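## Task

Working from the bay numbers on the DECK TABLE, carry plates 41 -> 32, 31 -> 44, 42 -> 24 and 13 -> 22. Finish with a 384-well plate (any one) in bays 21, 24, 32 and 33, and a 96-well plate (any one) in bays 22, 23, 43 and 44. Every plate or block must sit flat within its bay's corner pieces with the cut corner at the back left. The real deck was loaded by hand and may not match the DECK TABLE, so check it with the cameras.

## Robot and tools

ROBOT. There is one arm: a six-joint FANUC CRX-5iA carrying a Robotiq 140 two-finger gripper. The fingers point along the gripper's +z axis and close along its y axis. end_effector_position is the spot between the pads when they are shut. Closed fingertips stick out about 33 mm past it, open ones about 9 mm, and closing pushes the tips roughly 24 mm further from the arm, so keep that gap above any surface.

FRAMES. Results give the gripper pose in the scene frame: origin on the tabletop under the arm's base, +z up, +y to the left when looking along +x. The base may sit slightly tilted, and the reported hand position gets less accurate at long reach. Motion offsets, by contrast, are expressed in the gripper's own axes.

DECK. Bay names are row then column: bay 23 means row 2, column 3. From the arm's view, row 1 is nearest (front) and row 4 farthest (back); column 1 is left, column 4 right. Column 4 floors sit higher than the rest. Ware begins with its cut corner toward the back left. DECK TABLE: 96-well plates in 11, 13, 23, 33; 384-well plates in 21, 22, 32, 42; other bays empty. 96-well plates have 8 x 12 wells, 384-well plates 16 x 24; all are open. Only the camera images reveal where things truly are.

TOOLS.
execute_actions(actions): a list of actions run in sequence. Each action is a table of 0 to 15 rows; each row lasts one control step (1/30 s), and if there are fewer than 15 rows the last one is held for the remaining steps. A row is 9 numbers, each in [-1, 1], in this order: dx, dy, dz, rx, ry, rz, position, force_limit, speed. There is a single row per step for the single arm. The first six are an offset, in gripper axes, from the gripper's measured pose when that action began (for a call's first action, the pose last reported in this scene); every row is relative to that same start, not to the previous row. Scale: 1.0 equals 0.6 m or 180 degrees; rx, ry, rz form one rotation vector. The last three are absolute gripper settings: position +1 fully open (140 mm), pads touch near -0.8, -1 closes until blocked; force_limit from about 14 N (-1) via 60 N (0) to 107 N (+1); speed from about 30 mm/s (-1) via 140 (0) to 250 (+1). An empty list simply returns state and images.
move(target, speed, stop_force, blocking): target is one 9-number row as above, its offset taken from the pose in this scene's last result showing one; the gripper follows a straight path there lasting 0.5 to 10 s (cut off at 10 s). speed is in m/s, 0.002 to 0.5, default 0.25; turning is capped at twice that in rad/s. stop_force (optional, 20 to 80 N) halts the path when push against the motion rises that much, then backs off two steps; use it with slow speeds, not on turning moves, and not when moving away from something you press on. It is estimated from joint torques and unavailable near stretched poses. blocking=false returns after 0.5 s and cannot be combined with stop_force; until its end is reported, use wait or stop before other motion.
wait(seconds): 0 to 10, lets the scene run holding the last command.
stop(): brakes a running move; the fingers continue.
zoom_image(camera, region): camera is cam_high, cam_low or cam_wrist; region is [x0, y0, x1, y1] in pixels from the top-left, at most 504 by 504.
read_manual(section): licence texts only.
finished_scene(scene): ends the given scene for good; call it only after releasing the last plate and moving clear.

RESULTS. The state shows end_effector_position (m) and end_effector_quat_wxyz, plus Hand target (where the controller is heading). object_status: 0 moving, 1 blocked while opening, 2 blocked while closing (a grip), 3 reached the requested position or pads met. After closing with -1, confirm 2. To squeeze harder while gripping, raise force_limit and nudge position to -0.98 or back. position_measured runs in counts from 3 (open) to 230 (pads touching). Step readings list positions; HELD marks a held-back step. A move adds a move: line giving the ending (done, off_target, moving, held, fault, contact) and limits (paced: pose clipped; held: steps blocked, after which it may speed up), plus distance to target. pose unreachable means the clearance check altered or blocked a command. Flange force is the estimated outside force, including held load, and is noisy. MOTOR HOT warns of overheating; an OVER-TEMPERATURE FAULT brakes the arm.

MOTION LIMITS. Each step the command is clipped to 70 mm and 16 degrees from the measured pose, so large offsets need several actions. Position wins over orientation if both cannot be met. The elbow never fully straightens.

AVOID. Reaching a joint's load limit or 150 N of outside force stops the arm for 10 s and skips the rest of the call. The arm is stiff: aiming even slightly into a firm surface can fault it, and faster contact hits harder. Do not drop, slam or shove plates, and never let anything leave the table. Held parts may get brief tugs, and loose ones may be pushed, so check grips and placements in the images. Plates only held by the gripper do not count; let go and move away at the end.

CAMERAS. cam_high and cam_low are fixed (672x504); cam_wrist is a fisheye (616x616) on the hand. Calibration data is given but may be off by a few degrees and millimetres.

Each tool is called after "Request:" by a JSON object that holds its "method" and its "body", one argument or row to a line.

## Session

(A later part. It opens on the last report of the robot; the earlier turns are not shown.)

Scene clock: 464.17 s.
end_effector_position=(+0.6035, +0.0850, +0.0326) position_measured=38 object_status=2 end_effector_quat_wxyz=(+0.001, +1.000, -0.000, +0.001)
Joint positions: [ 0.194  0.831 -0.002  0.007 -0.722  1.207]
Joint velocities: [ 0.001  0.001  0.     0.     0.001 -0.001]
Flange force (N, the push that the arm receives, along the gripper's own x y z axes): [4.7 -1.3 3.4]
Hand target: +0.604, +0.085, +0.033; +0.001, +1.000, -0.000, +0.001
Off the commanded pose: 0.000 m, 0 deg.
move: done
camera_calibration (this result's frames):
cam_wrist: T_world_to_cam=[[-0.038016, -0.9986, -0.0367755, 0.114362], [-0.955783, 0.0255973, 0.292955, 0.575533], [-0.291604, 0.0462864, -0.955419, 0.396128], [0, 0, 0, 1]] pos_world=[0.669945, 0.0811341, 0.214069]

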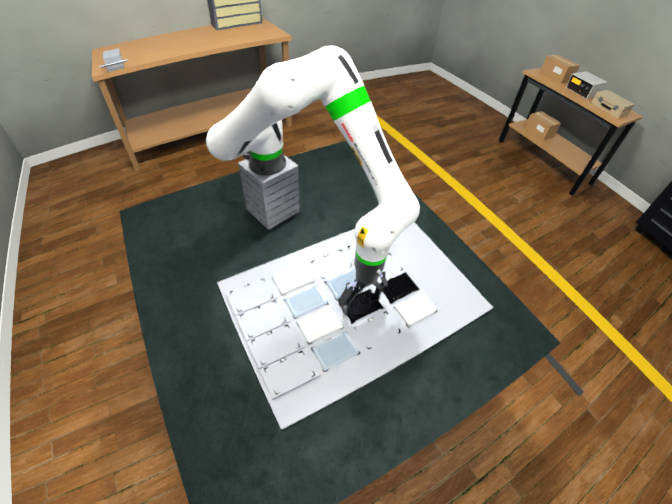

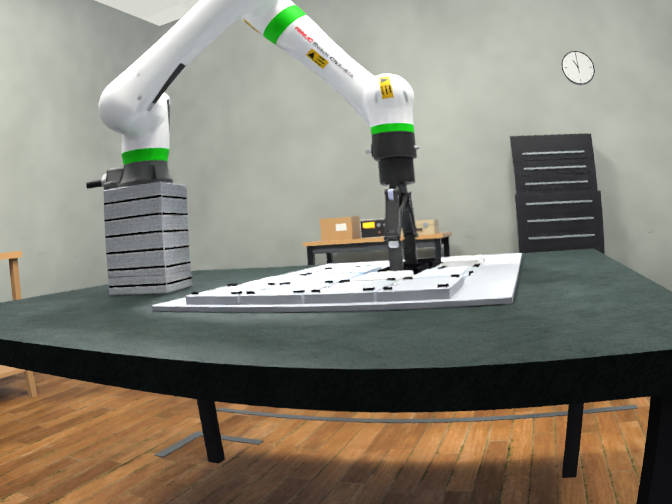

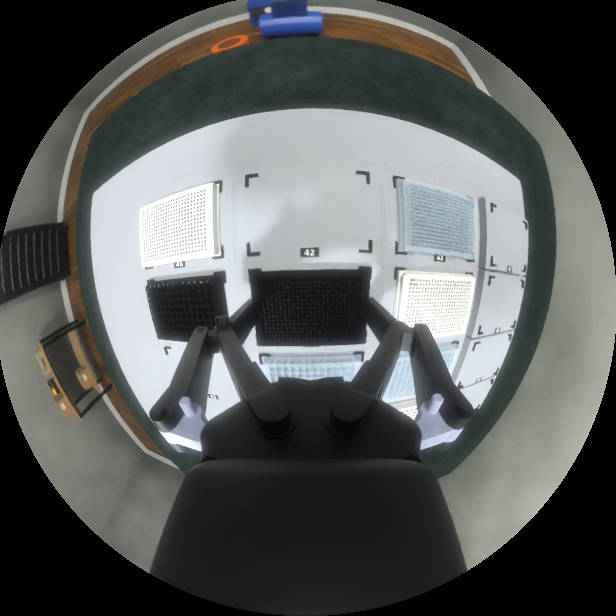

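Request:
{"method": "execute_actions", "body": {
  "actions": [
    [[0,0,0.0008,0,0,0,-0.98,-0.2,-0.5],[0,0,0.0008,0,0,0,1,-0.2,0.3],[0,0,0.0008,0,0,0,1,-0.2,0.3],[0,0,0.0008,0,0,0,1,-0.2,0.3],[0,0,0.0008,0,0,0,1,-0.2,0.3],[0,0,-0.0005,0,0,0,1,-0.2,0.3],[0,0,-0.003,0,0,0,1,-0.2,0.3],[0,0,-0.006,0,0,0,1,-0.2,0.3],[0,0,-0.009,0,0,0,1,-0.2,0.3],[0,0,-0.0115,0,0,0,1,-0.2,0.3],[0,0,-0.013,0,0,0,1,-0.2,0.3],[0,0,-0.0135,0,0,0,1,-0.2,0.3]]
  ]
}}

Scene clock: 489.13 s.
end_effector_position=(+0.6035, +0.0850, +0.0402) position_measured=3 object_status=3 end_effector_quat_wxyz=(+0.001, +1.000, -0.000, +0.001)
Joint positions: [ 0.194  0.817 -0.004  0.007 -0.734  1.207]
Joint velocities: [-0.    -0.014 -0.002  0.001 -0.014 -0.   ]
Flange force (N, the push that the arm receives, along the gripper's own x y z axes): [-4.1 0.8 -4.6]
Hand target: +0.603, +0.085, +0.041; +0.001, +1.000, -0.000, +0.001
Off the commanded pose: 0.001 m, 0 deg.
Step readings (end_effector_position):
0: (+0.6035, +0.0850, +0.0326)
1: (+0.6035, +0.0850, +0.0326)
2: (+0.6035, +0.0850, +0.0325)
4: (+0.6035, +0.0850, +0.0323)
8: (+0.6036, +0.0851, +0.0330)
15: end_effector_position above
camera_calibration (this result's frames):
cam_wrist: T_world_to_cam=[[-0.0380868, -0.998597, -0.0367984, 0.114659], [-0.955787, 0.0256593, 0.292937, 0.573302], [-0.291581, 0.0463285, -0.955423, 0.403334], [0, 0, 0, 1]] pos_world=[0.669926, 0.0811022, 0.221633]

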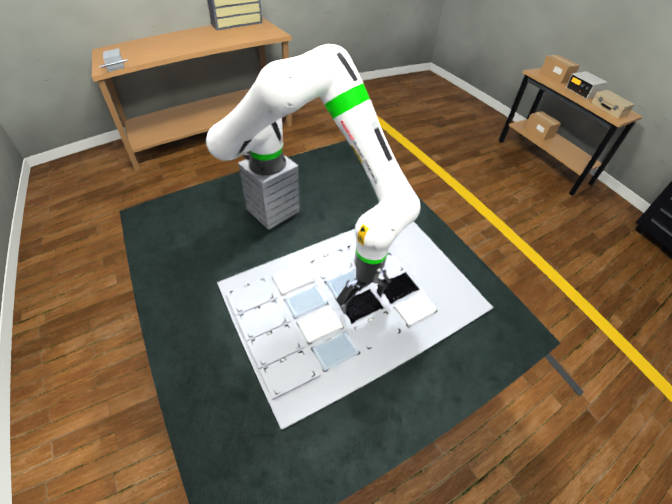

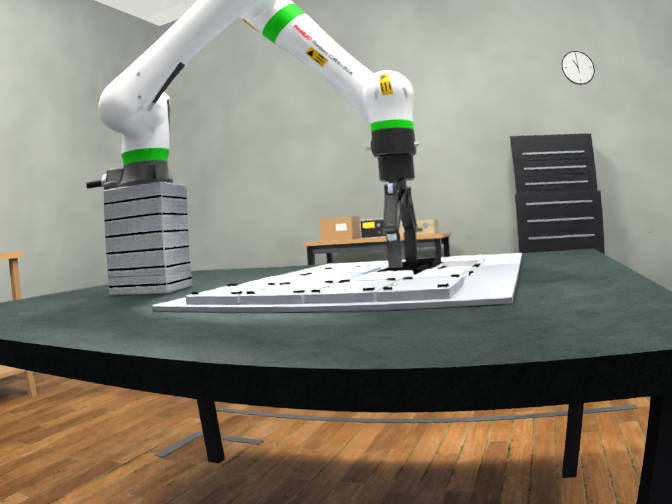

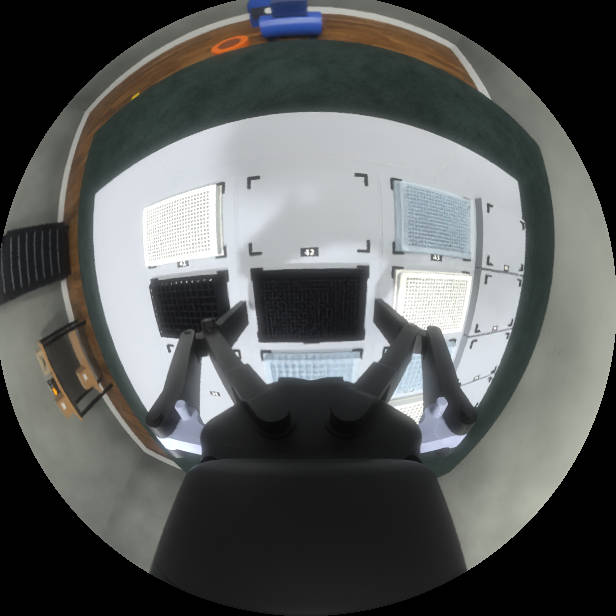

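Request:
{"method": "move", "body": {
  "target": [0.1793, 0.2728, 0.0008, 0, 0, 0, 1, -1, 0.3],
  "speed": 0.42
}}

Request:
{"method": "zoom_image", "body": {
  "camera": "cam_wrist",
  "region": [235, 240, 285, 290]
}}

Request:
{"method": "zoom_image", "body": {
  "camera": "cam_wrist",
  "region": [340, 240, 390, 290]
}}

Request:
{"method": "zoom_image", "body": {
  "camera": "cam_wrist",
  "region": [220, 250, 400, 370]
}}

Scene clock: 507.60 s.
end_effector_position=(+0.7111, -0.0786, +0.0409) position_measured=3 object_status=3 end_effector_quat_wxyz=(+0.001, +1.000, -0.000, +0.002)
Joint positions: [-0.09   1.017  0.403  0.    -0.94   1.497]
Joint velocities: [-0.001  0.004  0.008 -0.001 -0.006  0.002]
Flange force (N, the push that the arm receives, along the gripper's own x y z axes): [-3.5 -2.1 0.5]
Hand target: +0.711, -0.079, +0.041; +0.001, +1.000, -0.000, +0.002
Off the commanded pose: 0.001 m, 0 deg.
move: done
camera_calibration (this result's frames):
cam_wrist: T_world_to_cam=[[-0.0376266, -0.998604, -0.0370656, -0.0449264], [-0.956006, 0.0251735, 0.292265, 0.680252], [-0.290924, 0.0464319, -0.955619, 0.442502], [0, 0, 0, 1]] pos_world=[0.777369, -0.0825342, 0.222384]

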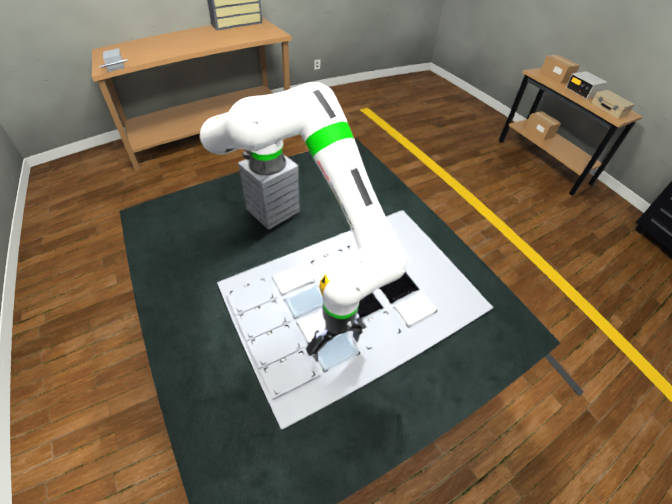

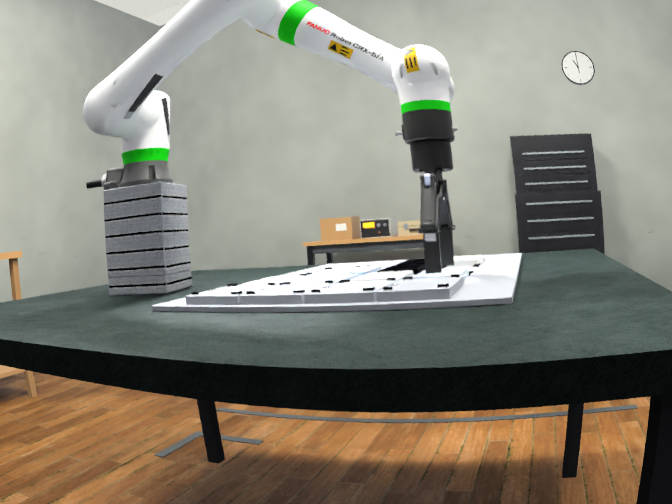

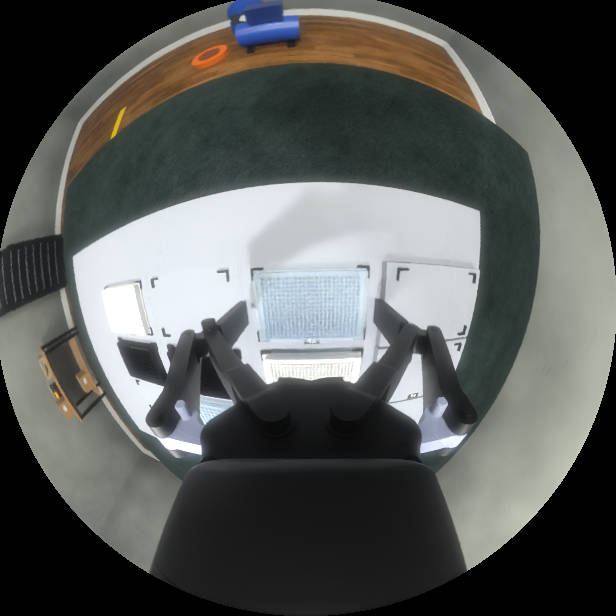

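Region (235, 240, 285, 290) of cam_wrist's 616x616 image, scaled by 10.080, with more detail than that image has.

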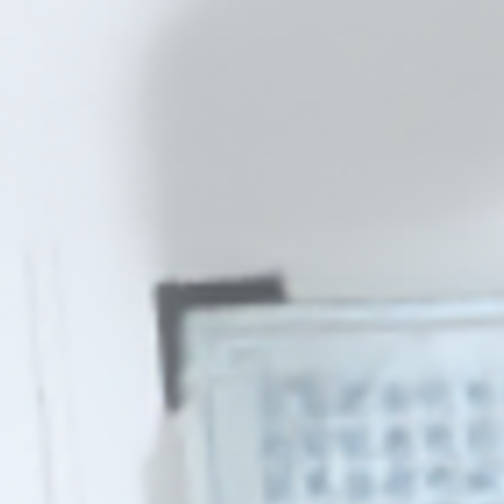

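Region (340, 240, 390, 290) of cam_wrist's 616x616 image, scaled by 10.080, with more detail than that image has.

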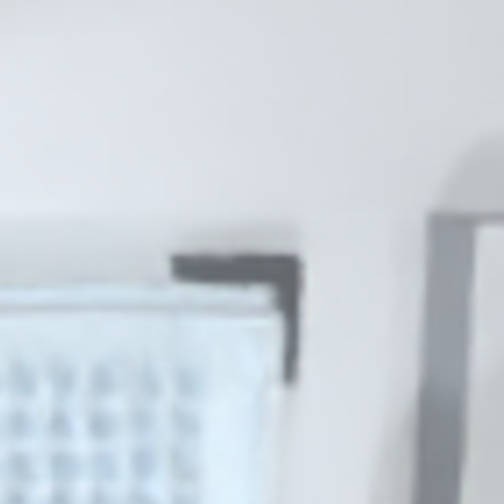

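Region (220, 250, 400, 370) of cam_wrist's 616x616 image, scaled by 2.800, with more detail than that image has.

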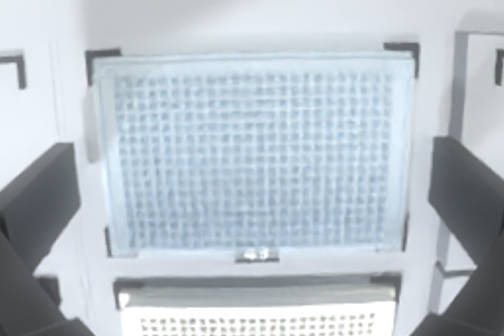

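Request:
{"method": "execute_actions", "body": {
  "actions": [
    [[0,0.0001,0.002,0,0,0,1,-1,0.3],[0,0.0001,0.005,0,0,0,1,-1,0.3],[0,0.0002,0.009,0,0,0,1,-1,0.3],[0,0.0002,0.013,0,0,0,1,-1,0.3],[0,0.0002,0.0152,0,0,0,1,-1,0.3],[0,0.0002,0.0162,0,0,0,1,-1,0.3],[0,0.0002,0.0162,0,0,0,-1,-1,-0.5]],
    [[0,0,0,0,0,0,-1,-1,-0.5],[0,0,-0.001,0,0,0,-1,-1,-0.5],[0,0,-0.002,0,0,0,-1,-1,-0.5],[0,0,-0.004,0,0,0,-1,-1,-0.5],[0,0,-0.007,0,0,0,-0.98,-0.2,-0.5],[0,0,-0.011,0,0,0,-0.98,-0.2,-0.5],[0,0,-0.016,0,0,0,-0.98,-0.2,-0.5],[0,0,-0.022,0,0,0,-0.98,-0.2,-0.5],[0,0,-0.028,0,0,0,-0.98,-0.2,-0.5],[0,0,-0.034,0,0,0,-0.98,-0.2,-0.5],[0,0,-0.039,0,0,0,-0.98,-0.2,-0.5],[0,0,-0.042,0,0,0,-0.98,-0.2,-0.5],[0,0,-0.0433,0,0,0,-0.98,-0.2,-0.5]]
  ]
}}

Scene clock: 521.87 s.
end_effector_position=(+0.7112, -0.0787, +0.0553) position_measured=38 object_status=2 end_effector_quat_wxyz=(+0.001, +1.000, -0.000, +0.002)
Joint positions: [-0.09   0.995  0.4    0.    -0.959  1.497]
Joint velocities: [-0.002 -0.057 -0.009 -0.001 -0.048 -0.   ]
Flange force (N, the push that the arm receives, along the gripper's own x y z axes): [5.1 1.1 -5.9]
Flange force at the end of the 1st action (N, along the gripper's axes at the end of the call): [4.7 -2.2 -11.0]
Hand target: +0.711, -0.079, +0.057; +0.001, +1.000, -0.000, +0.002
Off the commanded pose: 0.002 m, 0 deg.
Step readings (end_effector_position; steps 1 to 15: 1st action; 16 to 30: 2nd action):
0: (+0.7111, -0.0787, +0.0409)
1: (+0.7111, -0.0787, +0.0408)
2: (+0.7110, -0.0787, +0.0405)
4: (+0.7111, -0.0787, +0.0383)
8: (+0.7110, -0.0787, +0.0324)
15: (+0.7112, -0.0787, +0.0314)
16: (+0.7112, -0.0787, +0.0314)
17: (+0.7112, -0.0787, +0.0314)
19: (+0.7113, -0.0787, +0.0318)
23: (+0.7111, -0.0788, +0.0366)
30: end_effector_position above
camera_calibration (this result's frames):
cam_wrist: T_world_to_cam=[[-0.0376767, -0.998598, -0.0371738, -0.0444441], [-0.95614, 0.0252114, 0.291822, 0.676327], [-0.290476, 0.0465383, -0.95575, 0.456007], [0, 0, 0, 1]] pos_world=[0.777448, -0.0826546, 0.236809]

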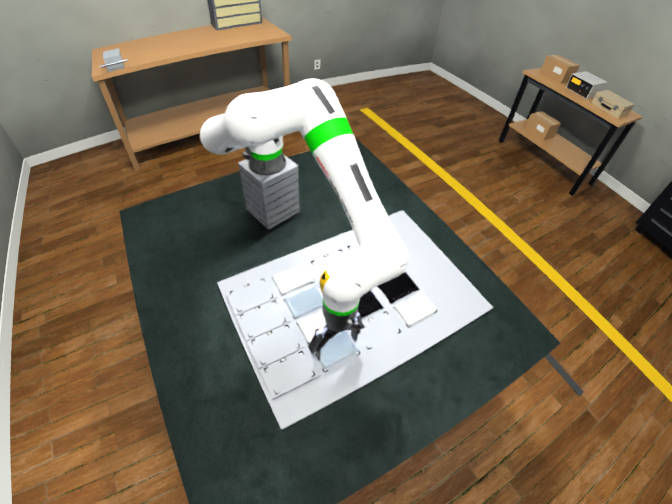

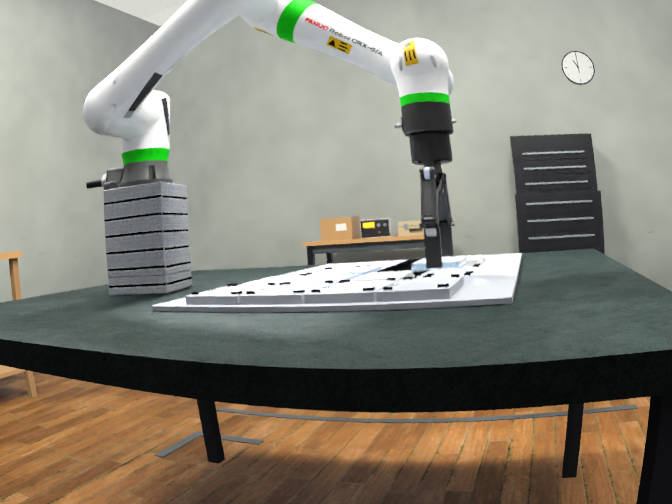

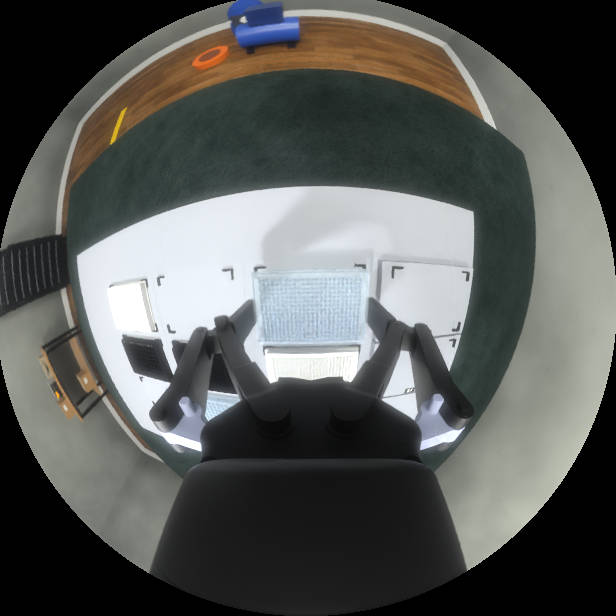

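Request:
{"method": "move", "body": {
  "target": [-0.356, 0.2753, -0.0002, 0, -0.0002, 0, -0.98, -0.2, -0.5],
  "speed": 0.4
}}

Request:
{"method": "zoom_image", "body": {
  "camera": "cam_wrist",
  "region": [235, 240, 285, 290]
}}

Request:
{"method": "zoom_image", "body": {
  "camera": "cam_wrist",
  "region": [340, 240, 390, 290]
}}

Scene clock: 551.07 s.
end_effector_position=(+0.4976, -0.2438, +0.0551) position_measured=38 object_status=2 end_effector_quat_wxyz=(+0.001, +1.000, -0.001, +0.002)
Joint positions: [-0.382  0.702 -0.186 -0.006 -0.666  1.794]
Joint velocities: [-0.001 -0.001 -0.    -0.002  0.002  0.004]
Flange force (N, the push that the arm receives, along the gripper's own x y z axes): [2.3 0.9 1.8]
Hand target: +0.498, -0.244, +0.055; +0.001, +1.000, -0.001, +0.002
Off the commanded pose: 0.000 m, 0 deg.
move: done; limits=paced
camera_calibration (this result's frames):
cam_wrist: T_world_to_cam=[[-0.038222, -0.998606, -0.036395, -0.217162], [-0.956065, 0.0259514, 0.292004, 0.47646], [-0.290653, 0.0459569, -0.955724, 0.401366], [0, 0, 0, 1]] pos_world=[0.563885, -0.24767, 0.236563]

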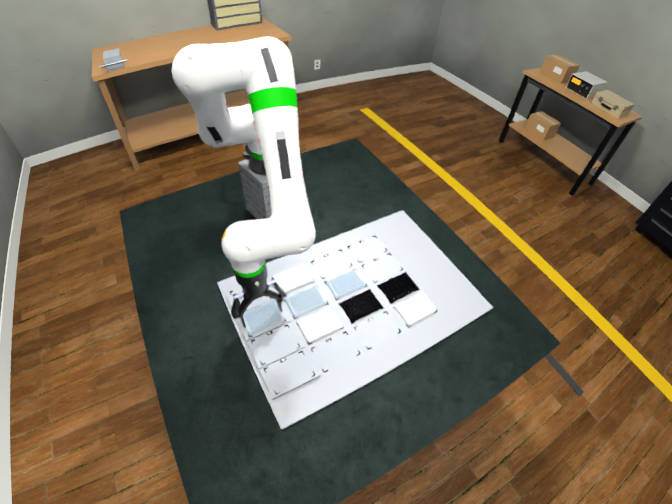

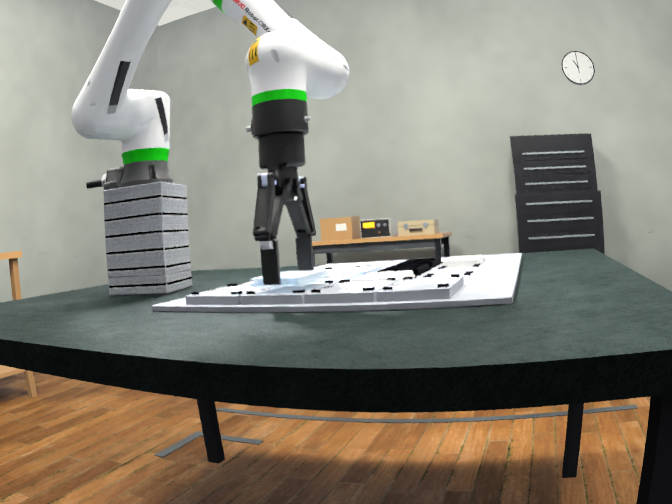

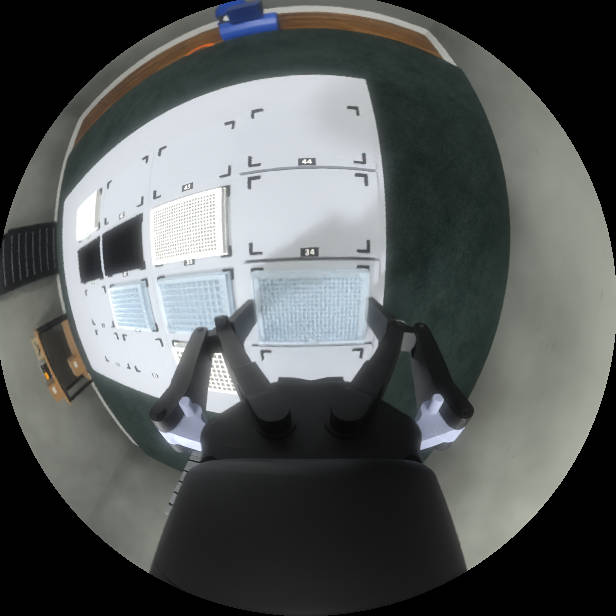

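Region (235, 240, 285, 290) of cam_wrist's 616x616 image, scaled by 10.080, with more detail than that image has.

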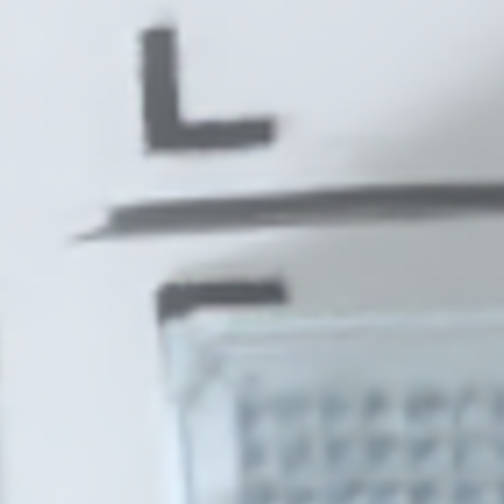

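Region (340, 240, 390, 290) of cam_wrist's 616x616 image, scaled by 10.080, with more detail than that image has.

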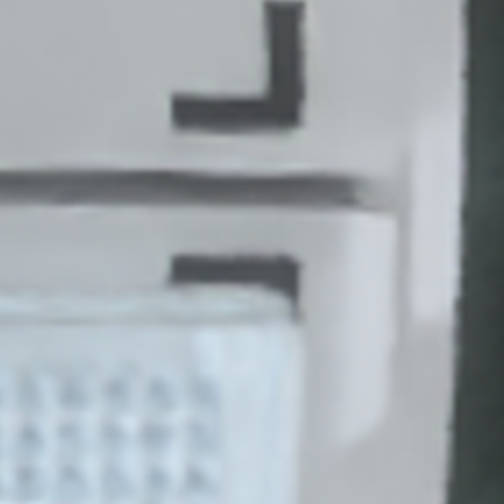

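Request:
{"method": "move", "body": {
  "target": [-0.0003, 0.0002, 0.0135, 0, 0, 0, -0.98, -0.2, -0.5],
  "speed": 0.01,
  "stop_force": 20
}}

Request:
{"method": "zoom_image", "body": {
  "camera": "cam_wrist",
  "region": [235, 240, 285, 290]
}}

Request:
{"method": "zoom_image", "body": {
  "camera": "cam_wrist",
  "region": [340, 240, 390, 290]
}}

Request:
{"method": "zoom_image", "body": {
  "camera": "cam_low",
  "region": [220, 240, 340, 310]
}}

Scene clock: 568.60 s.
end_effector_position=(+0.4975, -0.2440, +0.0470) position_measured=38 object_status=2 end_effector_quat_wxyz=(+0.001, +1.000, -0.001, +0.002)
Joint positions: [-0.383  0.718 -0.185 -0.006 -0.652  1.794]
Joint velocities: [-0.     0.001 -0.001  0.001  0.     0.001]
Flange force (N, the push that the arm receives, along the gripper's own x y z axes): [0.1 -0.1 2.2]
Hand target: +0.497, -0.244, +0.047; +0.001, +1.000, -0.001, +0.002
Off the commanded pose: 0.000 m, 0 deg.
move: done
camera_calibration (this result's frames):
cam_wrist: T_world_to_cam=[[-0.0382543, -0.998606, -0.0363719, -0.21761], [-0.956063, 0.025989, 0.292006, 0.478686], [-0.290654, 0.0459443, -0.955725, 0.393628], [0, 0, 0, 1]] pos_world=[0.563739, -0.247832, 0.228506]

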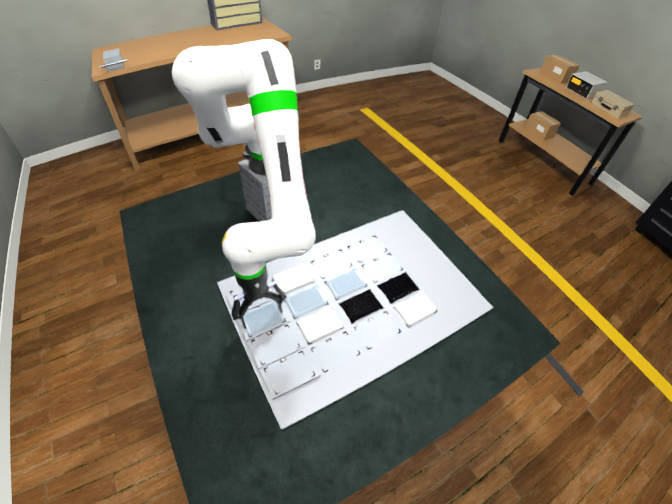

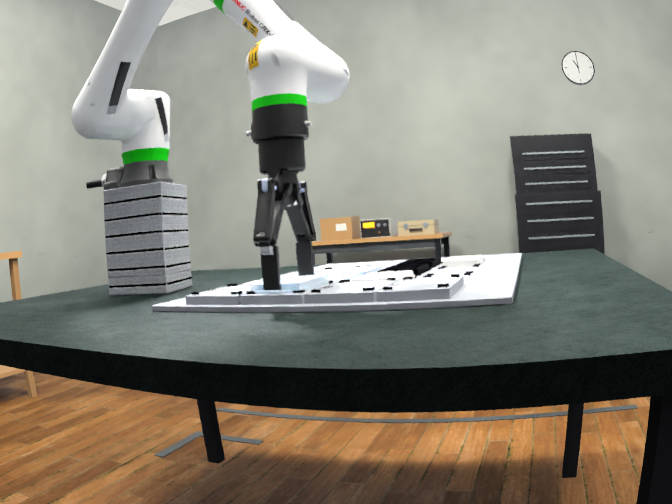

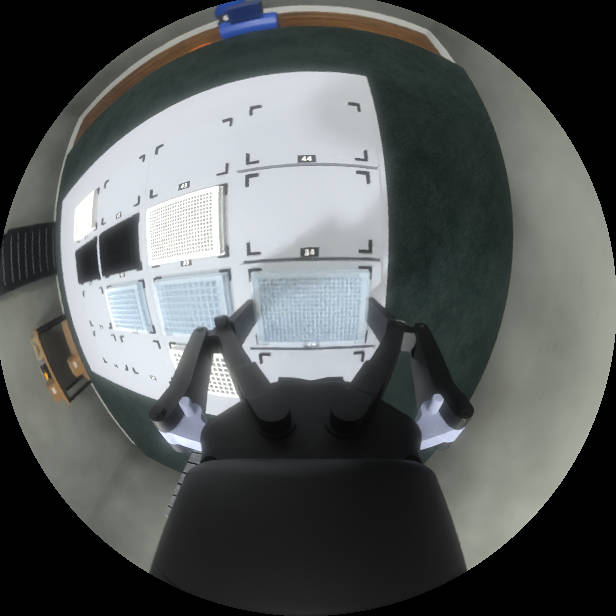

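Region (235, 240, 285, 290) of cam_wrist's 616x616 image, scaled by 10.080, with more detail than that image has.

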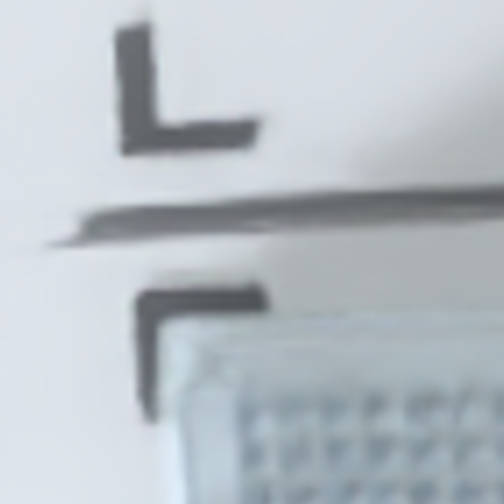

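Region (340, 240, 390, 290) of cam_wrist's 616x616 image, scaled by 10.080, with more detail than that image has.

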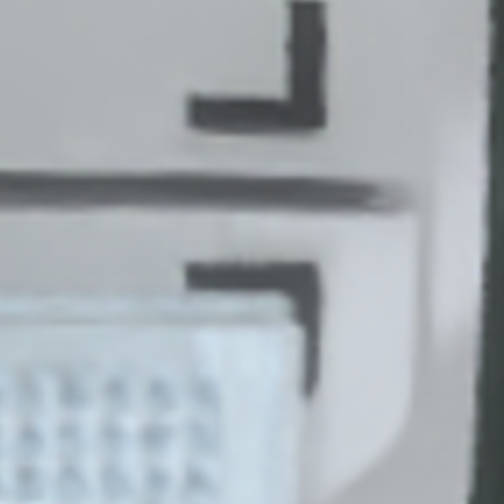

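Region (220, 240, 340, 310) of cam_low's 672x504 image, scaled by 4.200, with more detail than that image has; it fills the top 294 rows of this view, and the rest is white.

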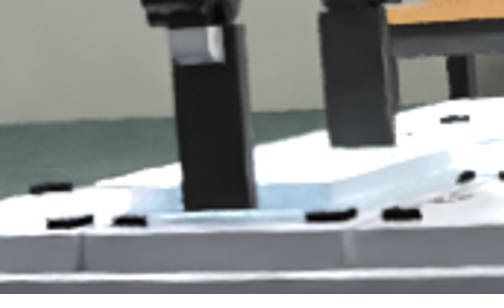

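Request:
{"method": "execute_actions", "body": {
  "actions": [
    [[0,0,0.0008,0,0,0,-0.98,-0.2,-0.5],[0,0,0.0008,0,0,0,1,-0.2,0.3],[0,0,0.0008,0,0,0,1,-0.2,0.3],[0,0,0.0008,0,0,0,1,-0.2,0.3],[0,0,0.0008,0,0,0,1,-0.2,0.3],[0,0,-0.0005,0,0,0,1,-0.2,0.3],[0,0,-0.003,0,0,0,1,-0.2,0.3],[0,0,-0.007,0,0,0,1,-0.2,0.3],[0,0,-0.012,0,0,0,1,-0.2,0.3],[0,0,-0.017,0,0,0,1,-0.2,0.3],[0,0,-0.022,0,0,0,1,-0.2,0.3],[0,0,-0.026,0,0,0,1,-0.2,0.3],[0,0,-0.0285,0,0,0,1,-0.2,0.3],[0,0,-0.0295,0,0,0,1,-0.2,0.3]]
  ]
}}

Scene clock: 600.50 s.
end_effector_position=(+0.4975, -0.2439, +0.0616) position_measured=3 object_status=3 end_effector_quat_wxyz=(+0.001, +1.000, -0.001, +0.002)
Joint positions: [-0.383  0.689 -0.188 -0.006 -0.678  1.794]
Joint velocities: [ 0.001 -0.097 -0.007  0.002 -0.089 -0.   ]
Flange force (N, the push that the arm receives, along the gripper's own x y z axes): [-1.0 0.0 -5.8]
Hand target: +0.497, -0.244, +0.065; +0.001, +1.000, -0.001, +0.002
Off the commanded pose: 0.003 m, 0 deg.
Step readings (end_effector_position):
0: (+0.4975, -0.2440, +0.0470)
1: (+0.4975, -0.2440, +0.0470)
2: (+0.4975, -0.2440, +0.0468)
4: (+0.4975, -0.2440, +0.0466)
8: (+0.4976, -0.2440, +0.0474)
15: end_effector_position above
camera_calibration (this result's frames):
cam_wrist: T_world_to_cam=[[-0.0382284, -0.998603, -0.0364683, -0.217001], [-0.956118, 0.0259445, 0.291831, 0.474449], [-0.290477, 0.0460242, -0.955774, 0.407529], [0, 0, 0, 1]] pos_world=[0.563712, -0.247764, 0.243133]

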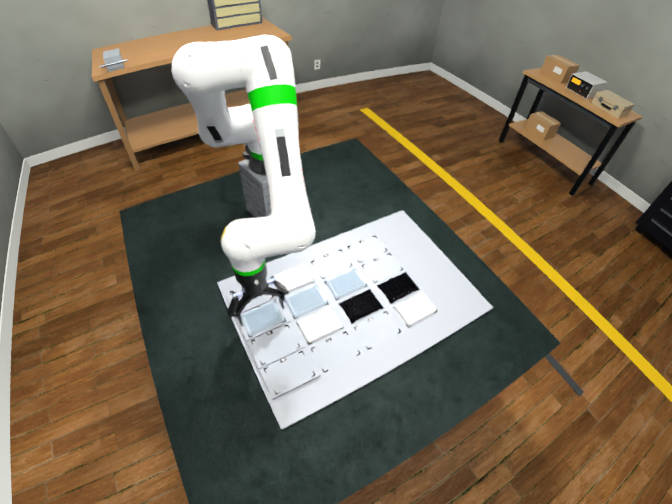

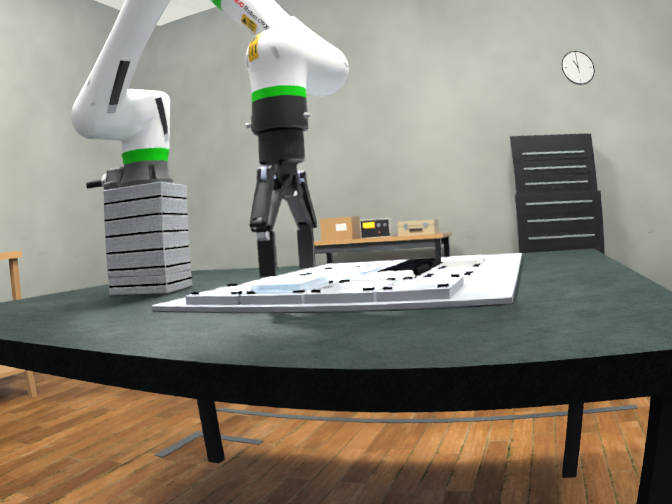

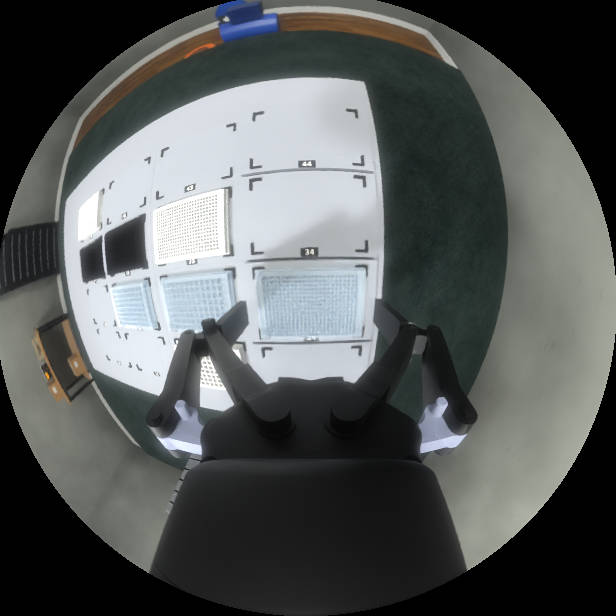

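Request:
{"method": "zoom_image", "body": {
  "camera": "cam_wrist",
  "region": [220, 250, 400, 370]
}}

Request:
{"method": "zoom_image", "body": {
  "camera": "cam_low",
  "region": [220, 240, 340, 310]
}}

Region (220, 250, 400, 370) of cam_wrist's 616x616 image, scaled by 2.800, with more detail than that image has.

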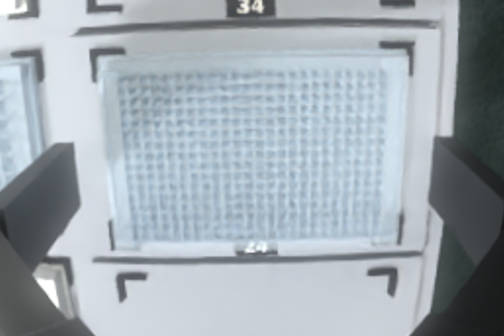

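Region (220, 240, 340, 310) of cam_low's 672x504 image, scaled by 4.200, with more detail than that image has; it fills the top 294 rows of this view, and the rest is white.

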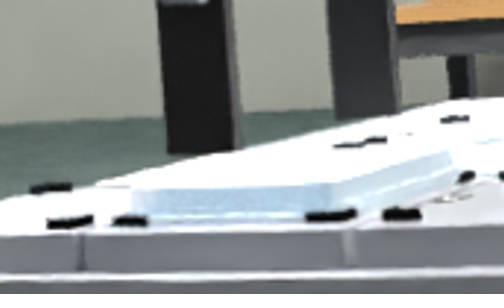

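Request:
{"method": "move", "body": {
  "target": [-0.1798, -0.273, 0.0331, 0, -0.0003, 0, 1, -1, 0.3],
  "speed": 0.4
}}

Request:
{"method": "zoom_image", "body": {
  "camera": "cam_wrist",
  "region": [235, 240, 285, 290]
}}

Request:
{"method": "zoom_image", "body": {
  "camera": "cam_wrist",
  "region": [340, 240, 390, 290]
}}

Request:
{"method": "zoom_image", "body": {
  "camera": "cam_wrist",
  "region": [220, 160, 400, 370]
}}

Scene clock: 618.43 s.
end_effector_position=(+0.3897, -0.0803, +0.0405) position_measured=3 object_status=3 end_effector_quat_wxyz=(+0.001, +1.000, -0.001, +0.001)
Joint positions: [-0.031  0.512 -0.648  0.004 -0.396  1.434]
Joint velocities: [ 0.008 -0.002 -0.008  0.019  0.007 -0.027]
Flange force (N, the push that the arm receives, along the gripper's own x y z axes): [1.8 -0.2 0.0]
Hand target: +0.390, -0.080, +0.041; +0.002, +1.000, -0.001, +0.001
Off the commanded pose: 0.000 m, 0 deg.
move: done; limits=paced
camera_calibration (this result's frames):
cam_wrist: T_world_to_cam=[[-0.0385946, -0.998587, -0.0365338, -0.0583553], [-0.95566, 0.0262049, 0.293303, 0.373088], [-0.291931, 0.0462338, -0.955321, 0.349084], [0, 0, 0, 1]] pos_world=[0.456202, -0.084189, 0.221928]

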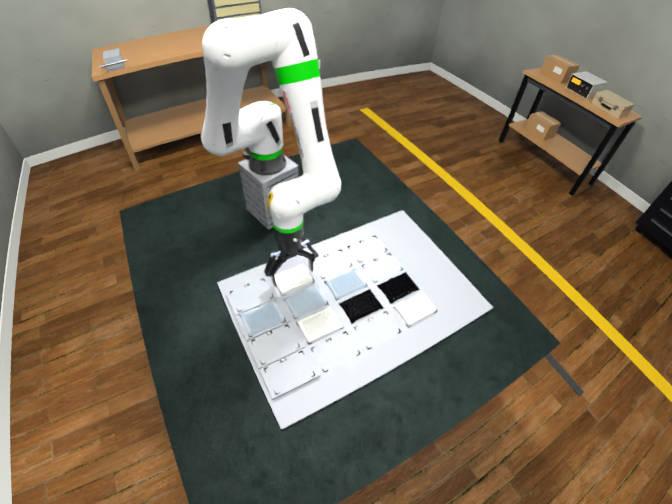

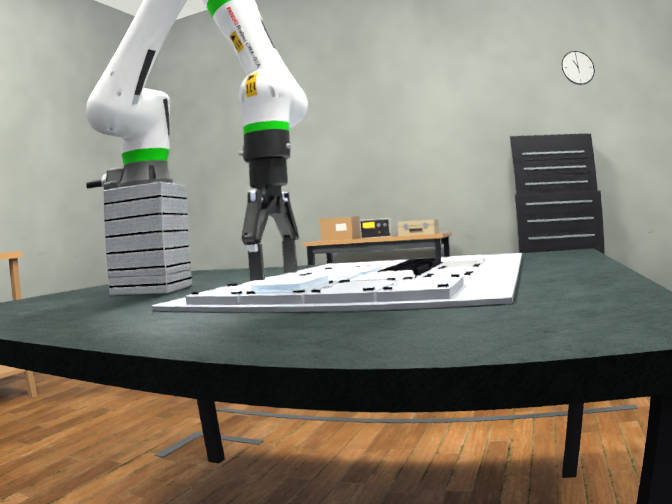

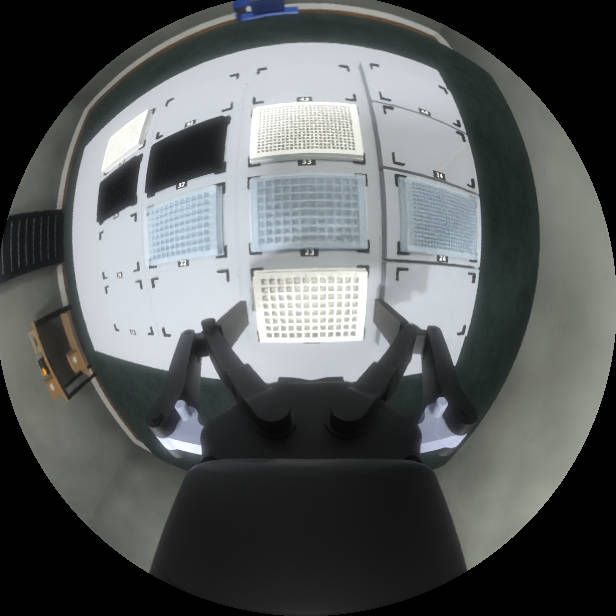

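Region (235, 240, 285, 290) of cam_wrist's 616x616 image, scaled by 10.080, with more detail than that image has.

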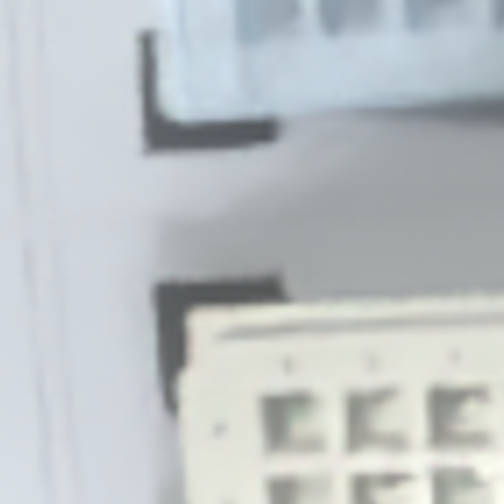

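Region (340, 240, 390, 290) of cam_wrist's 616x616 image, scaled by 10.080, with more detail than that image has.

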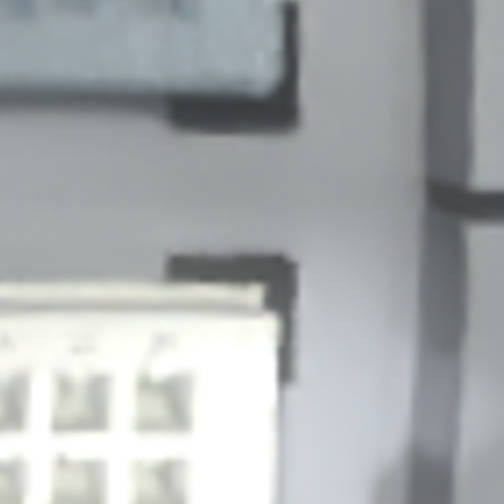

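Region (220, 160, 400, 370) of cam_wrist's 616x616 image, scaled by 2.400, with more detail than that image has; it fills the left 432 columns of this view, and the rest is white.

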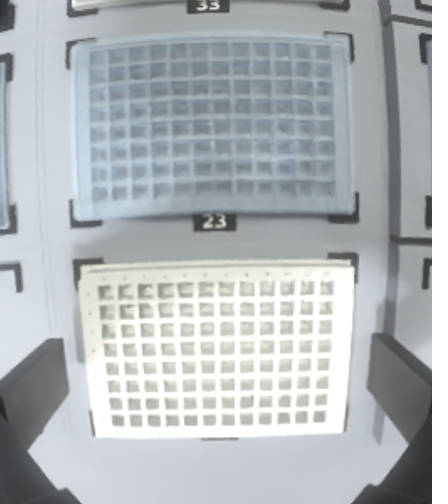

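Request:
{"method": "execute_actions", "body": {
  "actions": [
    [[0,-0.0001,0.002,0,0,0,1,-1,0.3],[0,-0.0002,0.0055,0,0,0,1,-1,0.3],[0,-0.0003,0.01,0,0,0,1,-1,0.3],[0,-0.0003,0.0142,0,0,0,1,-1,0.3],[0,-0.0003,0.0167,0,0,0,1,-1,0.3],[0,-0.0003,0.0177,0,0,0,1,-1,0.3],[0,-0.0003,0.0177,0,0,0,-1,-1,-0.5]],
    [[0,0,0,0,0,0,-1,-1,-0.5],[0,0,-0.001,0,0,0,-1,-1,-0.5],[0,0,-0.002,0,0,0,-1,-1,-0.5],[0,0,-0.004,0,0,0,-1,-1,-0.5],[0,0,-0.007,0,0,0,-0.98,-0.2,-0.5],[0,0,-0.011,0,0,0,-0.98,-0.2,-0.5],[0,0,-0.016,0,0,0,-0.98,-0.2,-0.5],[0,0,-0.021,0,0,0,-0.98,-0.2,-0.5],[0,0,-0.026,0,0,0,-0.98,-0.2,-0.5],[0,0,-0.031,0,0,0,-0.98,-0.2,-0.5],[0,0,-0.0345,0,0,0,-0.98,-0.2,-0.5],[0,0,-0.0362,0,0,0,-0.98,-0.2,-0.5],[0,0,-0.0368,0,0,0,-0.98,-0.2,-0.5]]
  ]
}}

Scene clock: 652.10 s.
end_effector_position=(+0.3898, -0.0801, +0.0503) position_measured=38 object_status=2 end_effector_quat_wxyz=(+0.001, +1.000, -0.001, +0.001)
Joint positions: [-0.031  0.485 -0.651  0.004 -0.42   1.434]
Joint velocities: [ 0.    -0.087 -0.006 -0.004 -0.08   0.001]
Flange force (N, the push that the arm receives, along the gripper's own x y z axes): [-6.2 0.0 -8.1]
Flange force at the end of the 1st action (N, along the gripper's axes at the end of the call): [-1.6 -1.8 -13.0]
Hand target: +0.390, -0.080, +0.052; +0.001, +1.000, -0.001, +0.001
Off the commanded pose: 0.002 m, 0 deg.
Step readings (end_effector_position; steps 1 to 15: 1st action; 16 to 30: 2nd action):
0: (+0.3897, -0.0803, +0.0405)
1: (+0.3897, -0.0803, +0.0405)
2: (+0.3897, -0.0803, +0.0402)
4: (+0.3898, -0.0802, +0.0381)
8: (+0.3896, -0.0801, +0.0316)
15: (+0.3898, -0.0801, +0.0300)
16: (+0.3898, -0.0801, +0.0300)
17: (+0.3898, -0.0801, +0.0300)
19: (+0.3899, -0.0801, +0.0304)
23: (+0.3897, -0.0801, +0.0350)
30: end_effector_position above
camera_calibration (this result's frames):
cam_wrist: T_world_to_cam=[[-0.0385095, -0.998588, -0.0365827, -0.0578006], [-0.955751, 0.0261231, 0.293015, 0.370326], [-0.291645, 0.0462478, -0.955408, 0.358324], [0, 0, 0, 1]] pos_world=[0.456217, -0.0839648, 0.23172]

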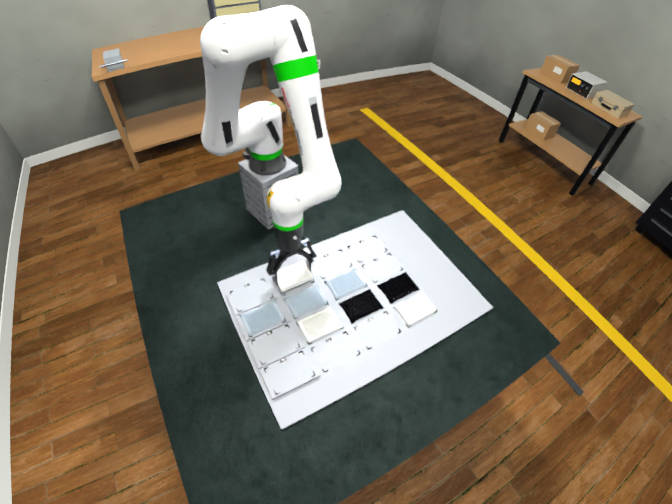

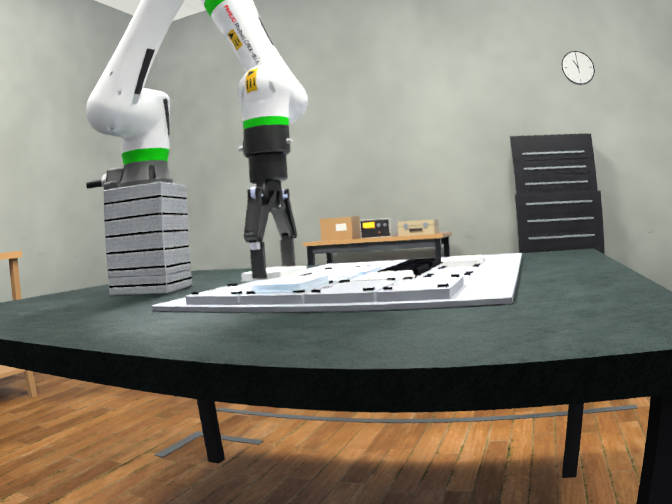

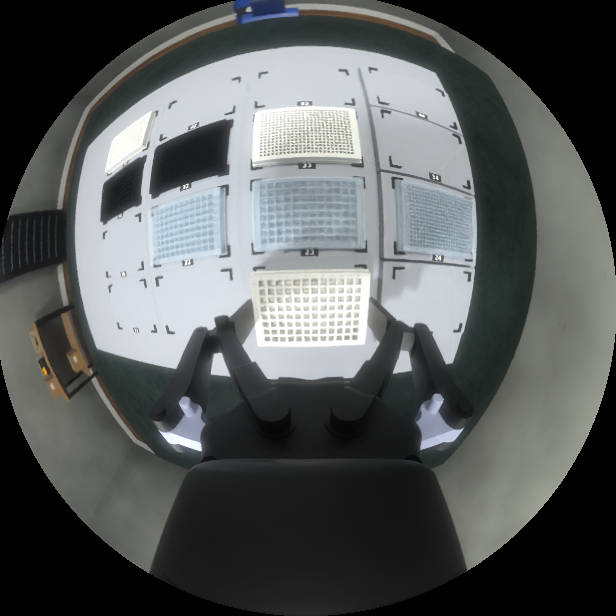

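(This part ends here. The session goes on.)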